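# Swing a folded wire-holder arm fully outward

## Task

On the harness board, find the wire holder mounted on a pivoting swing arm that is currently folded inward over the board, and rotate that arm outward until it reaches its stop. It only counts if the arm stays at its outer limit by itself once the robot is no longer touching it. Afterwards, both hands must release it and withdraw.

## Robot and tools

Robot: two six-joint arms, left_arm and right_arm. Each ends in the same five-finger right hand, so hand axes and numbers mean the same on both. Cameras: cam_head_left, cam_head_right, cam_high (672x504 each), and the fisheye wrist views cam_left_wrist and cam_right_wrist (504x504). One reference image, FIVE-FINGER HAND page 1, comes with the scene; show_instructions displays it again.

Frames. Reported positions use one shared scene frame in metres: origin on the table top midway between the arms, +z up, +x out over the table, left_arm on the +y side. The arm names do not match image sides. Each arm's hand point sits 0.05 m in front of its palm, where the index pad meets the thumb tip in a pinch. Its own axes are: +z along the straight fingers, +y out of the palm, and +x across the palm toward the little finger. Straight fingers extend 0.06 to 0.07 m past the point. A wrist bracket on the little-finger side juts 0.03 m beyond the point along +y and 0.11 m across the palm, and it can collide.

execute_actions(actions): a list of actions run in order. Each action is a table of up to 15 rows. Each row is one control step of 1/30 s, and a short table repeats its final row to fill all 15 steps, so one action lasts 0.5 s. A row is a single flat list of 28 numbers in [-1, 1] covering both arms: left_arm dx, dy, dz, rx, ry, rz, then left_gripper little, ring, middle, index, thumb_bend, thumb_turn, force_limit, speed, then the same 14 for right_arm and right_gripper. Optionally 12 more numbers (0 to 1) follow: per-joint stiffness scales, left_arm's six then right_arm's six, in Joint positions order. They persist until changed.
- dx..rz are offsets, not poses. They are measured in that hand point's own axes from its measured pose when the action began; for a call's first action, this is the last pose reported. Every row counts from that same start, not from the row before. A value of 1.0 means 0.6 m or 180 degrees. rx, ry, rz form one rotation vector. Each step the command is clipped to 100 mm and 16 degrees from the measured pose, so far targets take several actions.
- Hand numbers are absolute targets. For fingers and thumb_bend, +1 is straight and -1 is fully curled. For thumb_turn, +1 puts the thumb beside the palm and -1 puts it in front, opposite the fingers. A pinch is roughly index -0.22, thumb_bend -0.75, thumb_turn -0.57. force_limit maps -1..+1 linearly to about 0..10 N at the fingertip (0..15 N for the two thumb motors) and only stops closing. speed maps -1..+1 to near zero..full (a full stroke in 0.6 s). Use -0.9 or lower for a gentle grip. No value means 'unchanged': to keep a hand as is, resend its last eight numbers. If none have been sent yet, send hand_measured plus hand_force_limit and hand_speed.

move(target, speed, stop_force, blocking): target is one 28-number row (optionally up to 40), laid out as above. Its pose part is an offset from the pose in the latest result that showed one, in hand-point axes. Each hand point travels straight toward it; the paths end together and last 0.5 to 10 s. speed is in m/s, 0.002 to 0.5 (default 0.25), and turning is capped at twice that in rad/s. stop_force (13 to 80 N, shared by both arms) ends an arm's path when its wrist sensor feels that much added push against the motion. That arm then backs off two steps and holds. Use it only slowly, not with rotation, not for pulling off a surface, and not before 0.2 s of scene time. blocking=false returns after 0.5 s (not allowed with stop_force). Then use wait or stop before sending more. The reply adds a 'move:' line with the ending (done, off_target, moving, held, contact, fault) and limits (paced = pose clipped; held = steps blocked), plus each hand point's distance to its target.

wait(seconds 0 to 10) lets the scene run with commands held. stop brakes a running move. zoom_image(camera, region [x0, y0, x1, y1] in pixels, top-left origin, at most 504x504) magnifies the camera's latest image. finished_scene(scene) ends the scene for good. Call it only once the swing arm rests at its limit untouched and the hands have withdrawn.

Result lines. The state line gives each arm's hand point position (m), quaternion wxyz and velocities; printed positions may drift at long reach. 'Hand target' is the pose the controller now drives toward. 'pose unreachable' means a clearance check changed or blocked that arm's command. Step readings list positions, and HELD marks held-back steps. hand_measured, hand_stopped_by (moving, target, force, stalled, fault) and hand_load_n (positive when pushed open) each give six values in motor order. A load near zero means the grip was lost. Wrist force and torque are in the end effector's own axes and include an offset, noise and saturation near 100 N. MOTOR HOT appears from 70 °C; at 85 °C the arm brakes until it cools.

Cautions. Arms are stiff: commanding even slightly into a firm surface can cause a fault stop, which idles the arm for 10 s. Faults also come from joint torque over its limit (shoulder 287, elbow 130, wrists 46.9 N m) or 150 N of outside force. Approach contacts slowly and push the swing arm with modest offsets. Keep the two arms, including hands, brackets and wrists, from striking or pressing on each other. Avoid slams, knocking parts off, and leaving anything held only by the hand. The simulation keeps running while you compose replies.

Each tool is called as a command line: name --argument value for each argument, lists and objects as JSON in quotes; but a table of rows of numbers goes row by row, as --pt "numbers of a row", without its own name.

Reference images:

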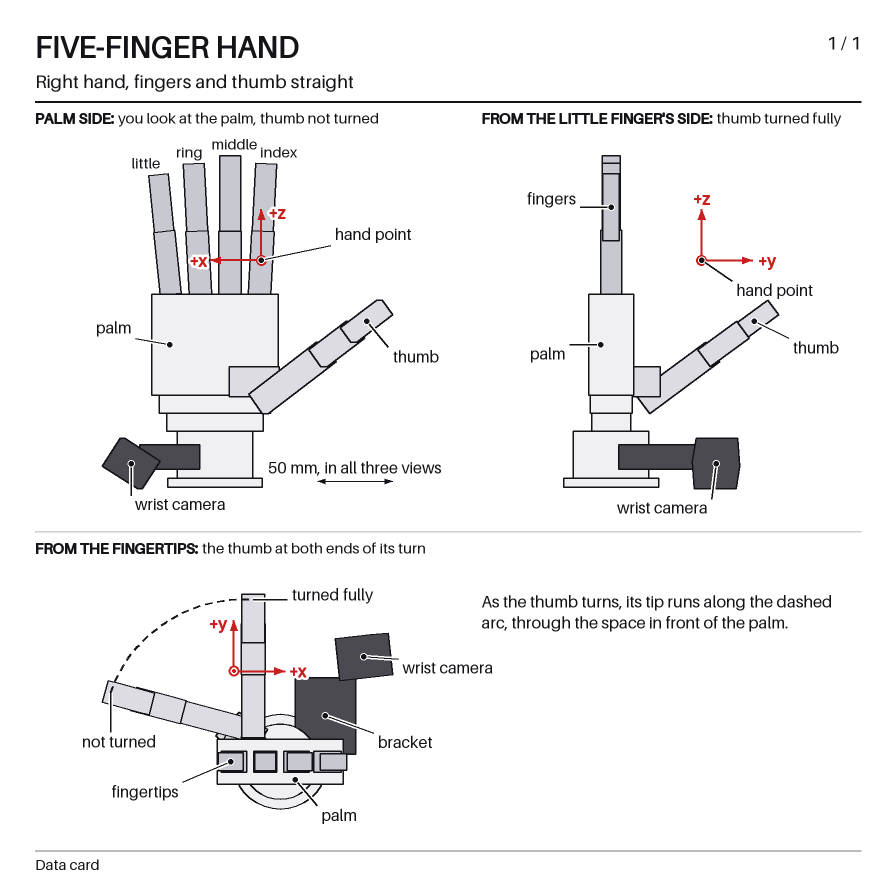

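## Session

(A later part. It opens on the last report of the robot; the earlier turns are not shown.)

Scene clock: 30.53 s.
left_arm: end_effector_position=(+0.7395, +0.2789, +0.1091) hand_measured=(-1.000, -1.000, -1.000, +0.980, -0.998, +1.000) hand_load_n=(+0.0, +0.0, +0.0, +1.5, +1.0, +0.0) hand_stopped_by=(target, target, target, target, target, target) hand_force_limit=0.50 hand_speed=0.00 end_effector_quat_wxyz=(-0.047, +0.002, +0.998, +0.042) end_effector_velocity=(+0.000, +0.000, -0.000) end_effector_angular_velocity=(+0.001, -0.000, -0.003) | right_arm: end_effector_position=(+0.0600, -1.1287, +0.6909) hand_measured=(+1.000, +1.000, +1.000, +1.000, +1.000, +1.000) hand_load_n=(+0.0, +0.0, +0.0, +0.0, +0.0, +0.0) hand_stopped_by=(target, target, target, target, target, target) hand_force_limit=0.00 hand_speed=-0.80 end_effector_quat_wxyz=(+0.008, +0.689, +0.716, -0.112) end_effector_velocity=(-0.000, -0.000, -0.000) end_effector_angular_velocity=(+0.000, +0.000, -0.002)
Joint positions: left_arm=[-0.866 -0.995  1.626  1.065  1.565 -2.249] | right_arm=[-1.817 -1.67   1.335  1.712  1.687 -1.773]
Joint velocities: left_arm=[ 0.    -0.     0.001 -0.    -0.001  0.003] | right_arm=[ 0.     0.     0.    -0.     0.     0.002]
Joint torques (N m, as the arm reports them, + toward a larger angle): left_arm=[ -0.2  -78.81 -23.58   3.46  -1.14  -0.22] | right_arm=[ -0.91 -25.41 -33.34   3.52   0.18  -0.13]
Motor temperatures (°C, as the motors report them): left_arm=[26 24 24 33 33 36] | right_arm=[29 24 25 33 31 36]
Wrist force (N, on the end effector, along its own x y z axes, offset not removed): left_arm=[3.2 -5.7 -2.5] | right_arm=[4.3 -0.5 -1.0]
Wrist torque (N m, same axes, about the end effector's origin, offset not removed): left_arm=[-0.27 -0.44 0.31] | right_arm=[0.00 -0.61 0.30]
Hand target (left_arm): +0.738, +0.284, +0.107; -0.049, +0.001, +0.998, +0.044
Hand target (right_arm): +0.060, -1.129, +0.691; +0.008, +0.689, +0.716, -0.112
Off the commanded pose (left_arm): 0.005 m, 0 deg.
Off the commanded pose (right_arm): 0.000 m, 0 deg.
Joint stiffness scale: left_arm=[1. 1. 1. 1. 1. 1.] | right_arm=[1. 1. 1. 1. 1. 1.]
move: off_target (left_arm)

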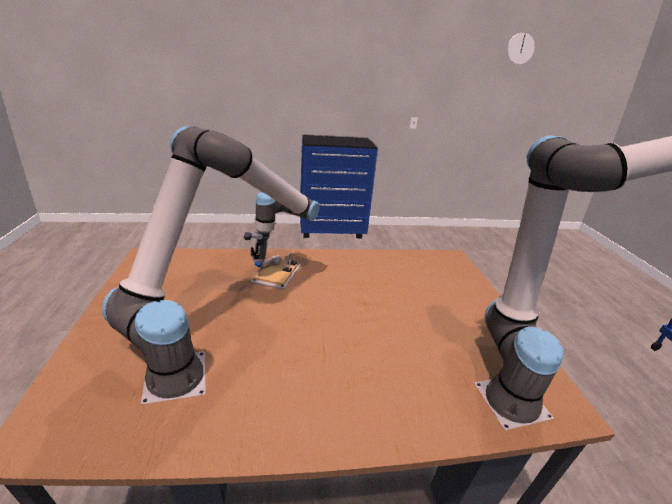

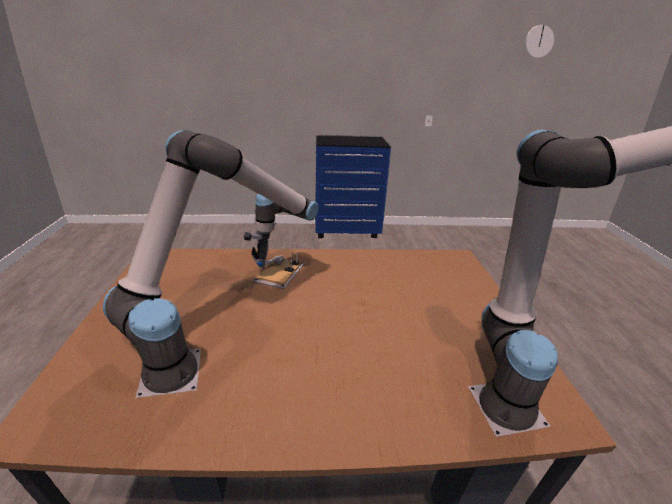

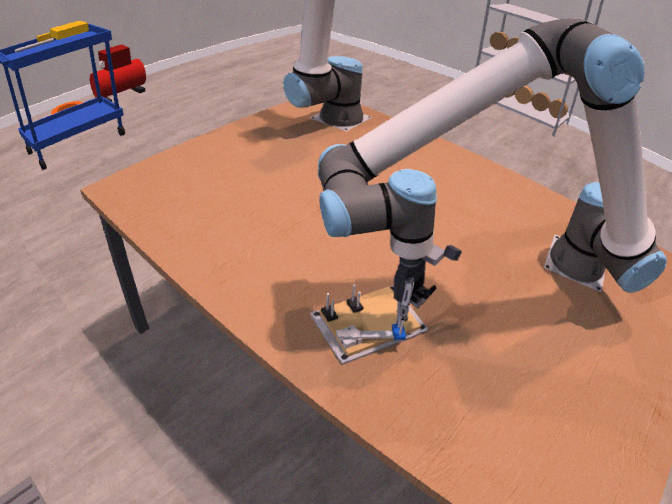

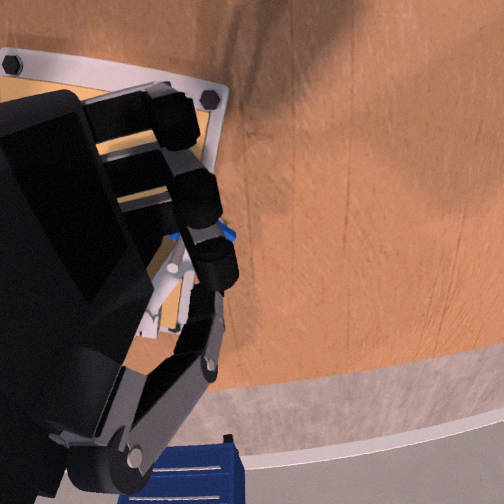

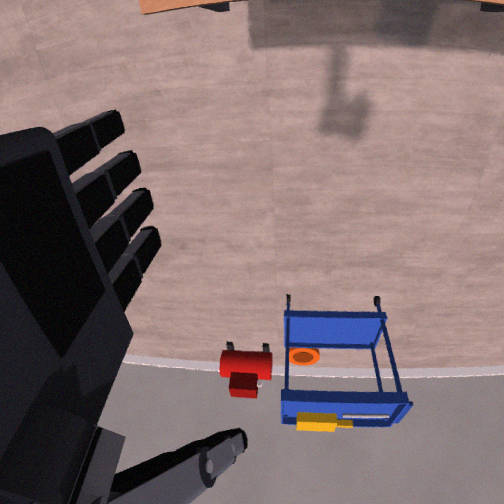

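move --target '[-0.07,0.09,0,0,0,0,-1,-1,-1,0.98,-1,1,0.5,0,0,0,0,0,0,0,1,1,1,1,1,1,0,-0.8]' --speed 0.04 --stop_force 25

zoom_image --camera "cam_high" --region '[290,230,490,380]'

Scene clock: 32.97 s.
left_arm: end_effector_position=(+0.7788, +0.3321, +0.1092) hand_measured=(-1.000, -1.000, -1.000, +0.980, -1.000, +1.000) hand_load_n=(+0.0, +0.0, +0.0, +0.5, +0.0, +0.0) hand_stopped_by=(target, target, target, target, target, target) hand_force_limit=0.50 hand_speed=0.00 end_effector_quat_wxyz=(-0.049, +0.002, +0.998, +0.041) end_effector_velocity=(+0.000, +0.000, +0.000) end_effector_angular_velocity=(+0.001, +0.001, -0.004) | right_arm: end_effector_position=(+0.0600, -1.1287, +0.6909) hand_measured=(+1.000, +1.000, +1.000, +1.000, +1.000, +1.000) hand_load_n=(+0.0, +0.0, +0.0, +0.0, +0.0, +0.0) hand_stopped_by=(target, target, target, target, target, target) hand_force_limit=0.00 hand_speed=-0.80 end_effector_quat_wxyz=(+0.008, +0.689, +0.716, -0.112) end_effector_velocity=(+0.000, +0.000, -0.000) end_effector_angular_velocity=(+0.001, -0.000, -0.001)
Joint positions: left_arm=[-0.768 -0.971  1.586  1.083  1.555 -2.152] | right_arm=[-1.817 -1.67   1.335  1.712  1.687 -1.773]
Joint velocities: left_arm=[-0.     0.001 -0.001  0.002 -0.001  0.004] | right_arm=[ 0.    -0.     0.     0.001  0.     0.001]
Joint torques (N m, as the arm reports them, + toward a larger angle): left_arm=[  1.6  -83.62 -36.13   4.05  -0.8    0.37] | right_arm=[ -0.34 -24.36 -33.42   3.49   0.43  -0.22]
Motor temperatures (°C, as the motors report them): left_arm=[26 24 24 33 33 36] | right_arm=[29 24 25 33 31 36]
Wrist force (N, on the end effector, along its own x y z axes, offset not removed): left_arm=[2.7 -1.3 2.9] | right_arm=[2.3 0.2 -1.2]
Wrist torque (N m, same axes, about the end effector's origin, offset not removed): left_arm=[-0.39 0.02 0.46] | right_arm=[0.07 -0.26 0.20]
Hand target (left_arm): +0.782, +0.333, +0.110; -0.047, +0.002, +0.998, +0.041
Hand target (right_arm): +0.060, -1.129, +0.691; +0.008, +0.689, +0.716, -0.112
Off the commanded pose (left_arm): 0.003 m, 0 deg.
Off the commanded pose (right_arm): 0.000 m, 0 deg.
Joint stiffness scale: left_arm=[1. 1. 1. 1. 1. 1.] | right_arm=[1. 1. 1. 1. 1. 1.]
move: done

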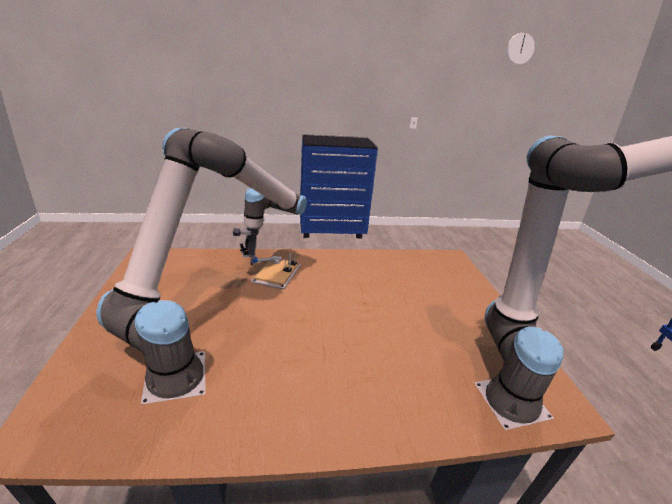

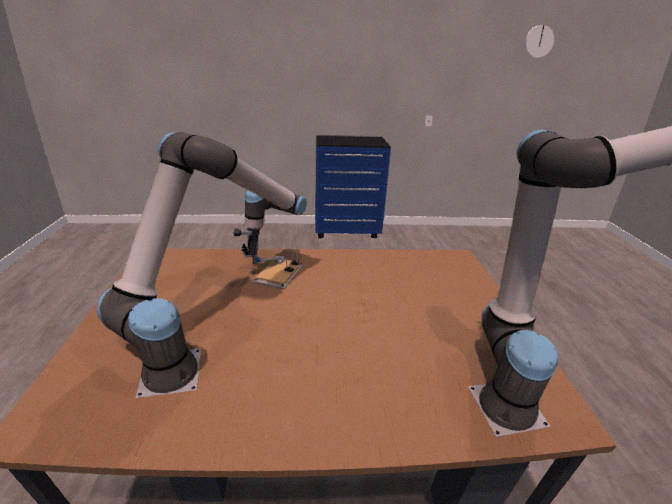

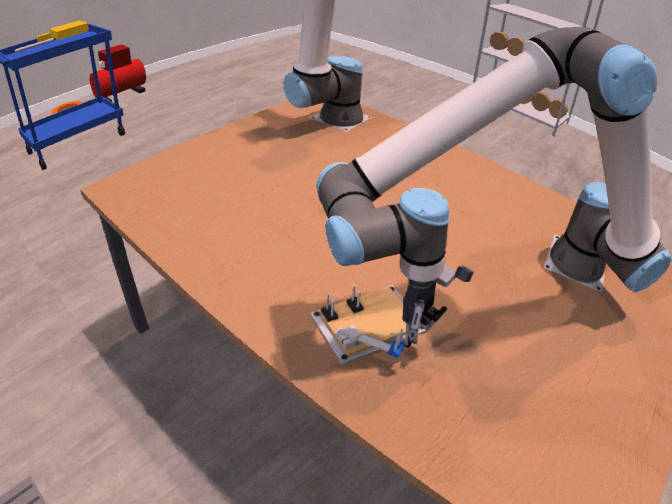

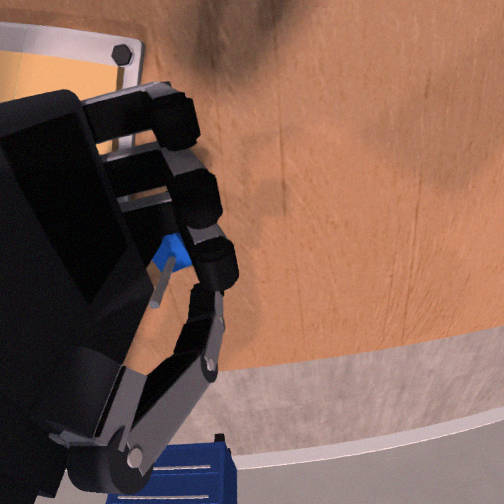

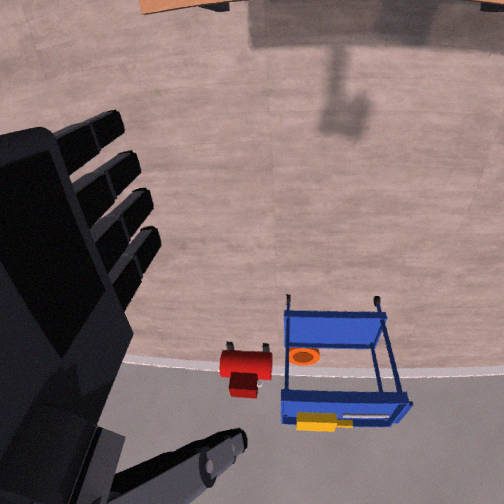

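Region (290, 230, 490, 380) of cam_high's 672x504 image, scaled by 2.520, with more detail than that image has; it fills the top 378 rows of this view, and the rest is white.

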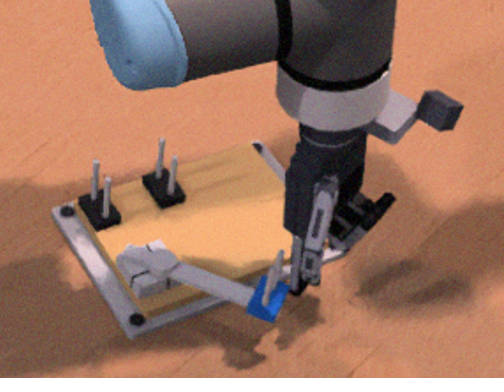

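move --target '[-0.17,0,0.015,0,0,0,-1,-1,-1,0.98,-1,1,0.5,0,0,0,0,0,0,0,1,1,1,1,1,1,0,-0.8]' --speed 0.04 --stop_force 20

zoom_image --camera "cam_high" --region '[270,230,470,380]'

Scene clock: 35.80 s.
left_arm: end_effector_position=(+0.8515, +0.3353, +0.0923) hand_measured=(-1.000, -1.000, -1.000, +0.980, -1.000, +1.000) hand_load_n=(+0.0, +0.0, +0.0, -2.0, +0.0, +0.0) hand_stopped_by=(target, target, target, target, target, target) hand_force_limit=0.50 hand_speed=0.00 end_effector_quat_wxyz=(-0.061, +0.003, +0.997, +0.046) end_effector_velocity=(-0.006, +0.003, +0.001) end_effector_angular_velocity=(-0.011, -0.019, +0.005) | right_arm: end_effector_position=(+0.0600, -1.1287, +0.6909) hand_measured=(+1.000, +1.000, +1.000, +1.000, +1.000, +1.000) hand_load_n=(+0.0, +0.0, +0.0, +0.0, +0.0, +0.0) hand_stopped_by=(target, target, target, target, target, target) hand_force_limit=0.00 hand_speed=-0.80 end_effector_quat_wxyz=(+0.008, +0.689, +0.716, -0.112) end_effector_velocity=(+0.000, +0.000, +0.000) end_effector_angular_velocity=(-0.000, +0.000, +0.002)
Joint positions: left_arm=[-0.711 -0.848  1.408  1.163  1.552 -2.093] | right_arm=[-1.817 -1.67   1.335  1.712  1.687 -1.773]
Joint velocities: left_arm=[ 0.    -0.021  0.028 -0.03   0.    -0.005] | right_arm=[ 0.    -0.    -0.    -0.     0.    -0.002]
Joint torques (N m, as the arm reports them, + toward a larger angle): left_arm=[ -4.74 -92.29 -40.03  -1.04  -1.2   -1.07] | right_arm=[  2.31 -25.57 -32.93   3.43   0.55  -0.29]
Motor temperatures (°C, as the motors report them): left_arm=[26 24 24 33 33 36] | right_arm=[29 24 25 33 31 36]
Wrist force (N, on the end effector, along its own x y z axes, offset not removed): left_arm=[14.5 -0.1 -3.0] | right_arm=[3.2 -0.7 -0.3]
Wrist torque (N m, same axes, about the end effector's origin, offset not removed): left_arm=[-0.35 0.57 1.02] | right_arm=[-0.11 -0.53 0.16]
Hand target (left_arm): +0.851, +0.334, +0.093; -0.056, +0.003, +0.997, +0.044
Hand target (right_arm): +0.060, -1.129, +0.691; +0.008, +0.689, +0.716, -0.112
Off the commanded pose (left_arm): 0.028 m, 2 deg.
Off the commanded pose (right_arm): 0.000 m, 0 deg.
Joint stiffness scale: left_arm=[1. 1. 1. 1. 1. 1.] | right_arm=[1. 1. 1. 1. 1. 1.]
move: contact (left_arm)

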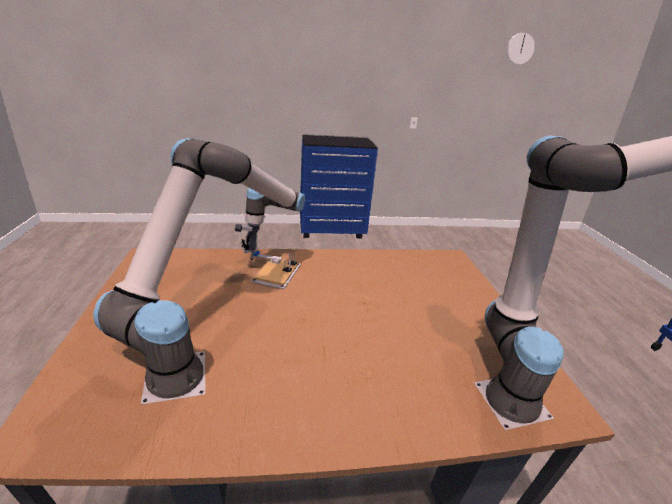

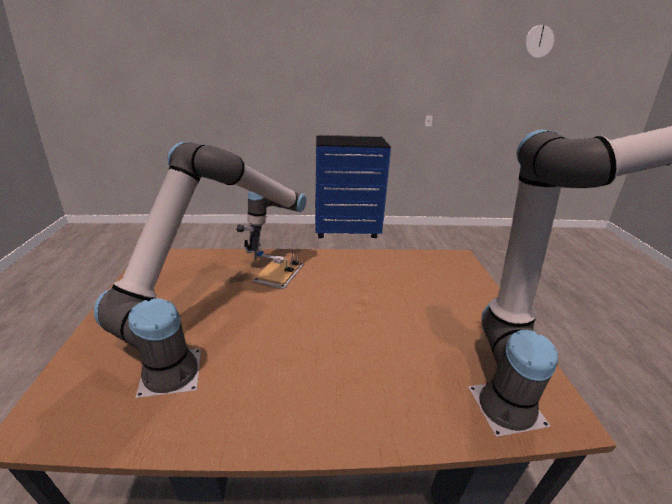

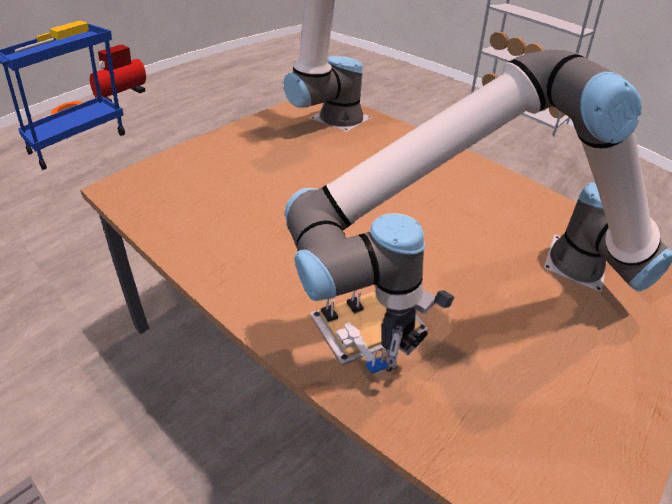

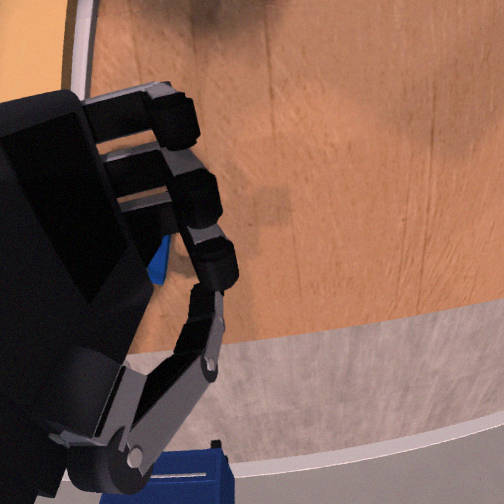

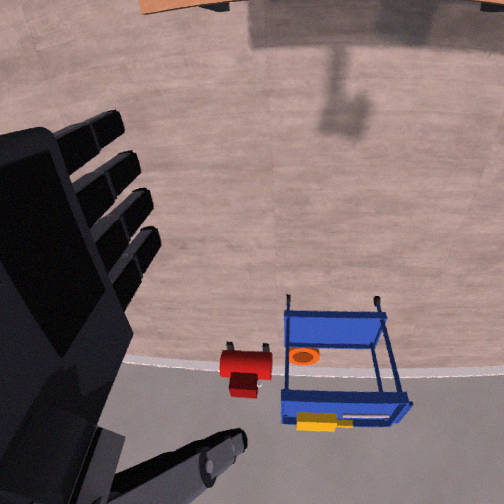

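Region (270, 230, 470, 380) of cam_high's 672x504 image, scaled by 2.520, with more detail than that image has; it fills the top 378 rows of this view, and the rest is white.

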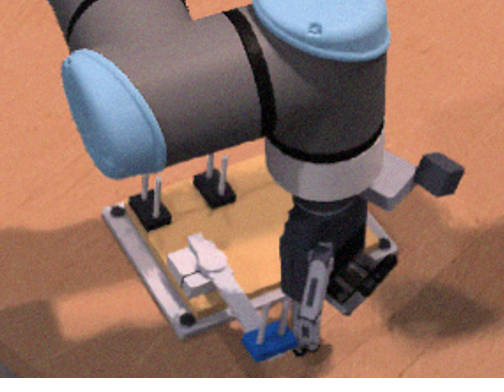

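move --target '[0.08,0.08,-0.2,0,0,0,-1,-1,-1,0.98,-1,1,0.5,0,0,0,0,0,0,0,1,1,1,1,1,1,0,-0.8]' --speed 0.1

zoom_image --camera "cam_high" --region '[270,230,470,380]'

Scene clock: 38.00 s.
left_arm: end_effector_position=(+0.8202, +0.3698, +0.2223) hand_measured=(-1.000, -1.000, -1.000, +0.980, -1.000, +1.000) hand_load_n=(+0.0, +0.0, +0.0, +0.0, +0.0, +0.0) hand_stopped_by=(target, target, target, target, target, target) hand_force_limit=0.50 hand_speed=0.00 end_effector_quat_wxyz=(-0.059, +0.003, +0.997, +0.045) end_effector_velocity=(-0.001, +0.000, +0.000) end_effector_angular_velocity=(+0.002, +0.005, -0.001) | right_arm: end_effector_position=(+0.0600, -1.1287, +0.6909) hand_measured=(+1.000, +1.000, +1.000, +1.000, +1.000, +1.000) hand_load_n=(+0.0, +0.0, +0.0, +0.0, +0.0, +0.0) hand_stopped_by=(target, target, target, target, target, target) hand_force_limit=0.00 hand_speed=-0.80 end_effector_quat_wxyz=(+0.008, +0.689, +0.716, -0.112) end_effector_velocity=(-0.000, +0.000, +0.000) end_effector_angular_velocity=(+0.001, +0.001, +0.000)
Joint positions: left_arm=[-0.691 -1.011  1.43   1.299  1.55  -2.073] | right_arm=[-1.817 -1.67   1.335  1.712  1.687 -1.773]
Joint velocities: left_arm=[-0.     0.001  0.     0.004  0.     0.001] | right_arm=[ 0.     0.    -0.001  0.001  0.001 -0.   ]
Joint torques (N m, as the arm reports them, + toward a larger angle): left_arm=[ -0.26 -83.3  -32.89   4.19  -0.74   0.75] | right_arm=[ -0.13 -25.54 -33.66   3.73   0.61  -0.25]
Motor temperatures (°C, as the motors report them): left_arm=[26 24 24 33 33 36] | right_arm=[29 24 25 33 31 36]
Wrist force (N, on the end effector, along its own x y z axes, offset not removed): left_arm=[-1.2 2.0 0.9] | right_arm=[1.4 0.4 -1.3]
Wrist torque (N m, same axes, about the end effector's origin, offset not removed): left_arm=[0.26 0.14 0.29] | right_arm=[0.14 -0.13 0.14]
Hand target (left_arm): +0.819, +0.372, +0.221; -0.061, +0.003, +0.997, +0.046
Hand target (right_arm): +0.060, -1.129, +0.691; +0.008, +0.689, +0.716, -0.112
Off the commanded pose (left_arm): 0.003 m, 0 deg.
Off the commanded pose (right_arm): 0.000 m, 0 deg.
Joint stiffness scale: left_arm=[1. 1. 1. 1. 1. 1.] | right_arm=[1. 1. 1. 1. 1. 1.]
move: done

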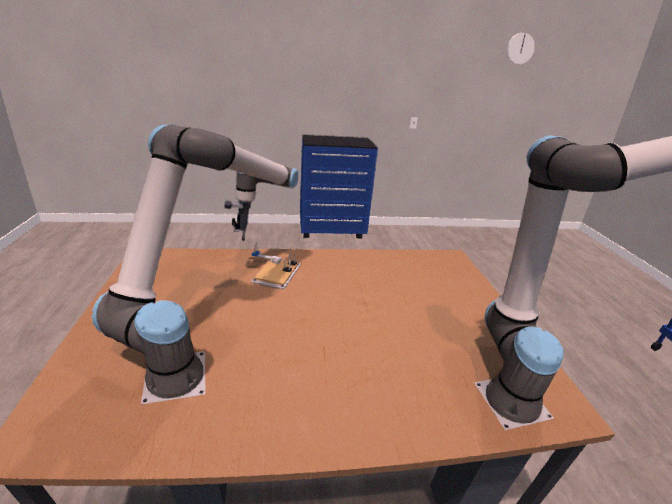

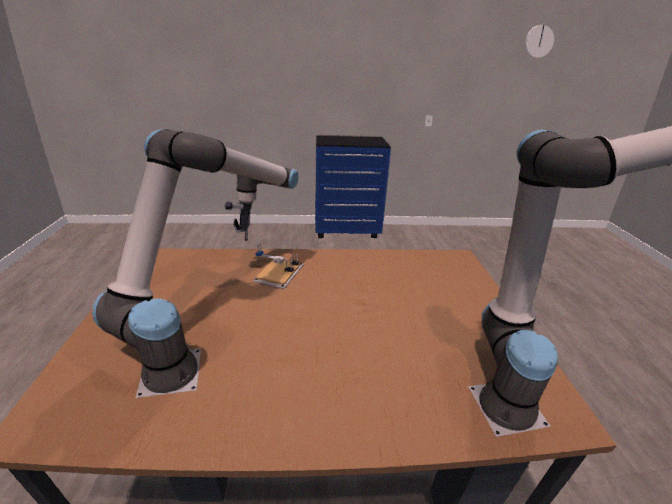

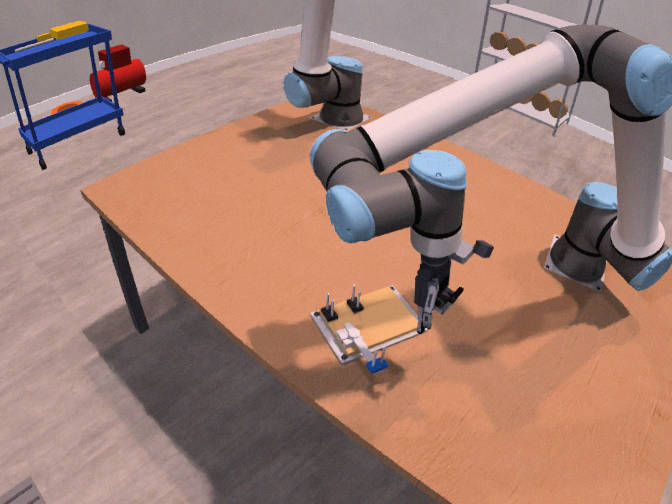

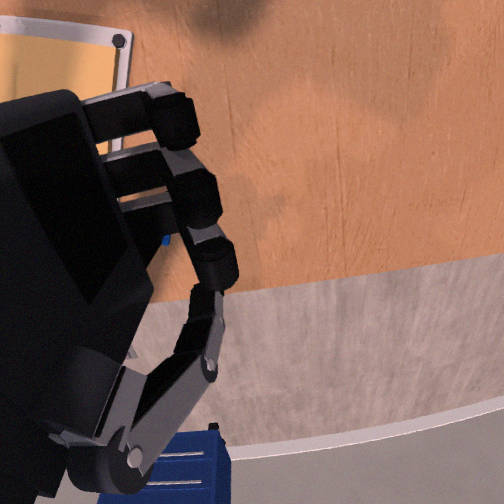

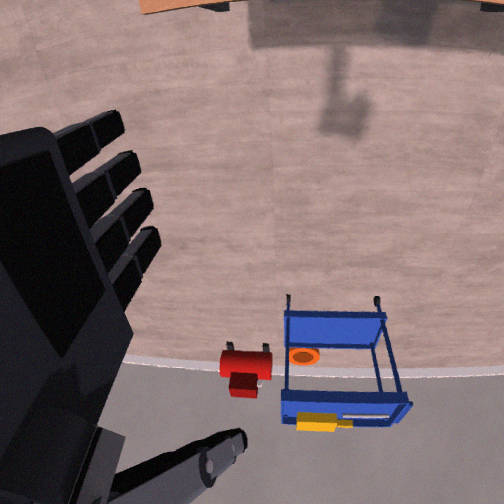

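Region (270, 230, 470, 380) of cam_high's 672x504 image, scaled by 2.520, with more detail than that image has; it fills the top 378 rows of this view, and the rest is white.

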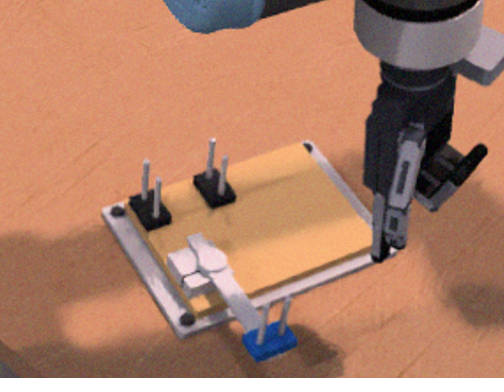

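finished_scene --scene 1

The scene is finished: the task was done.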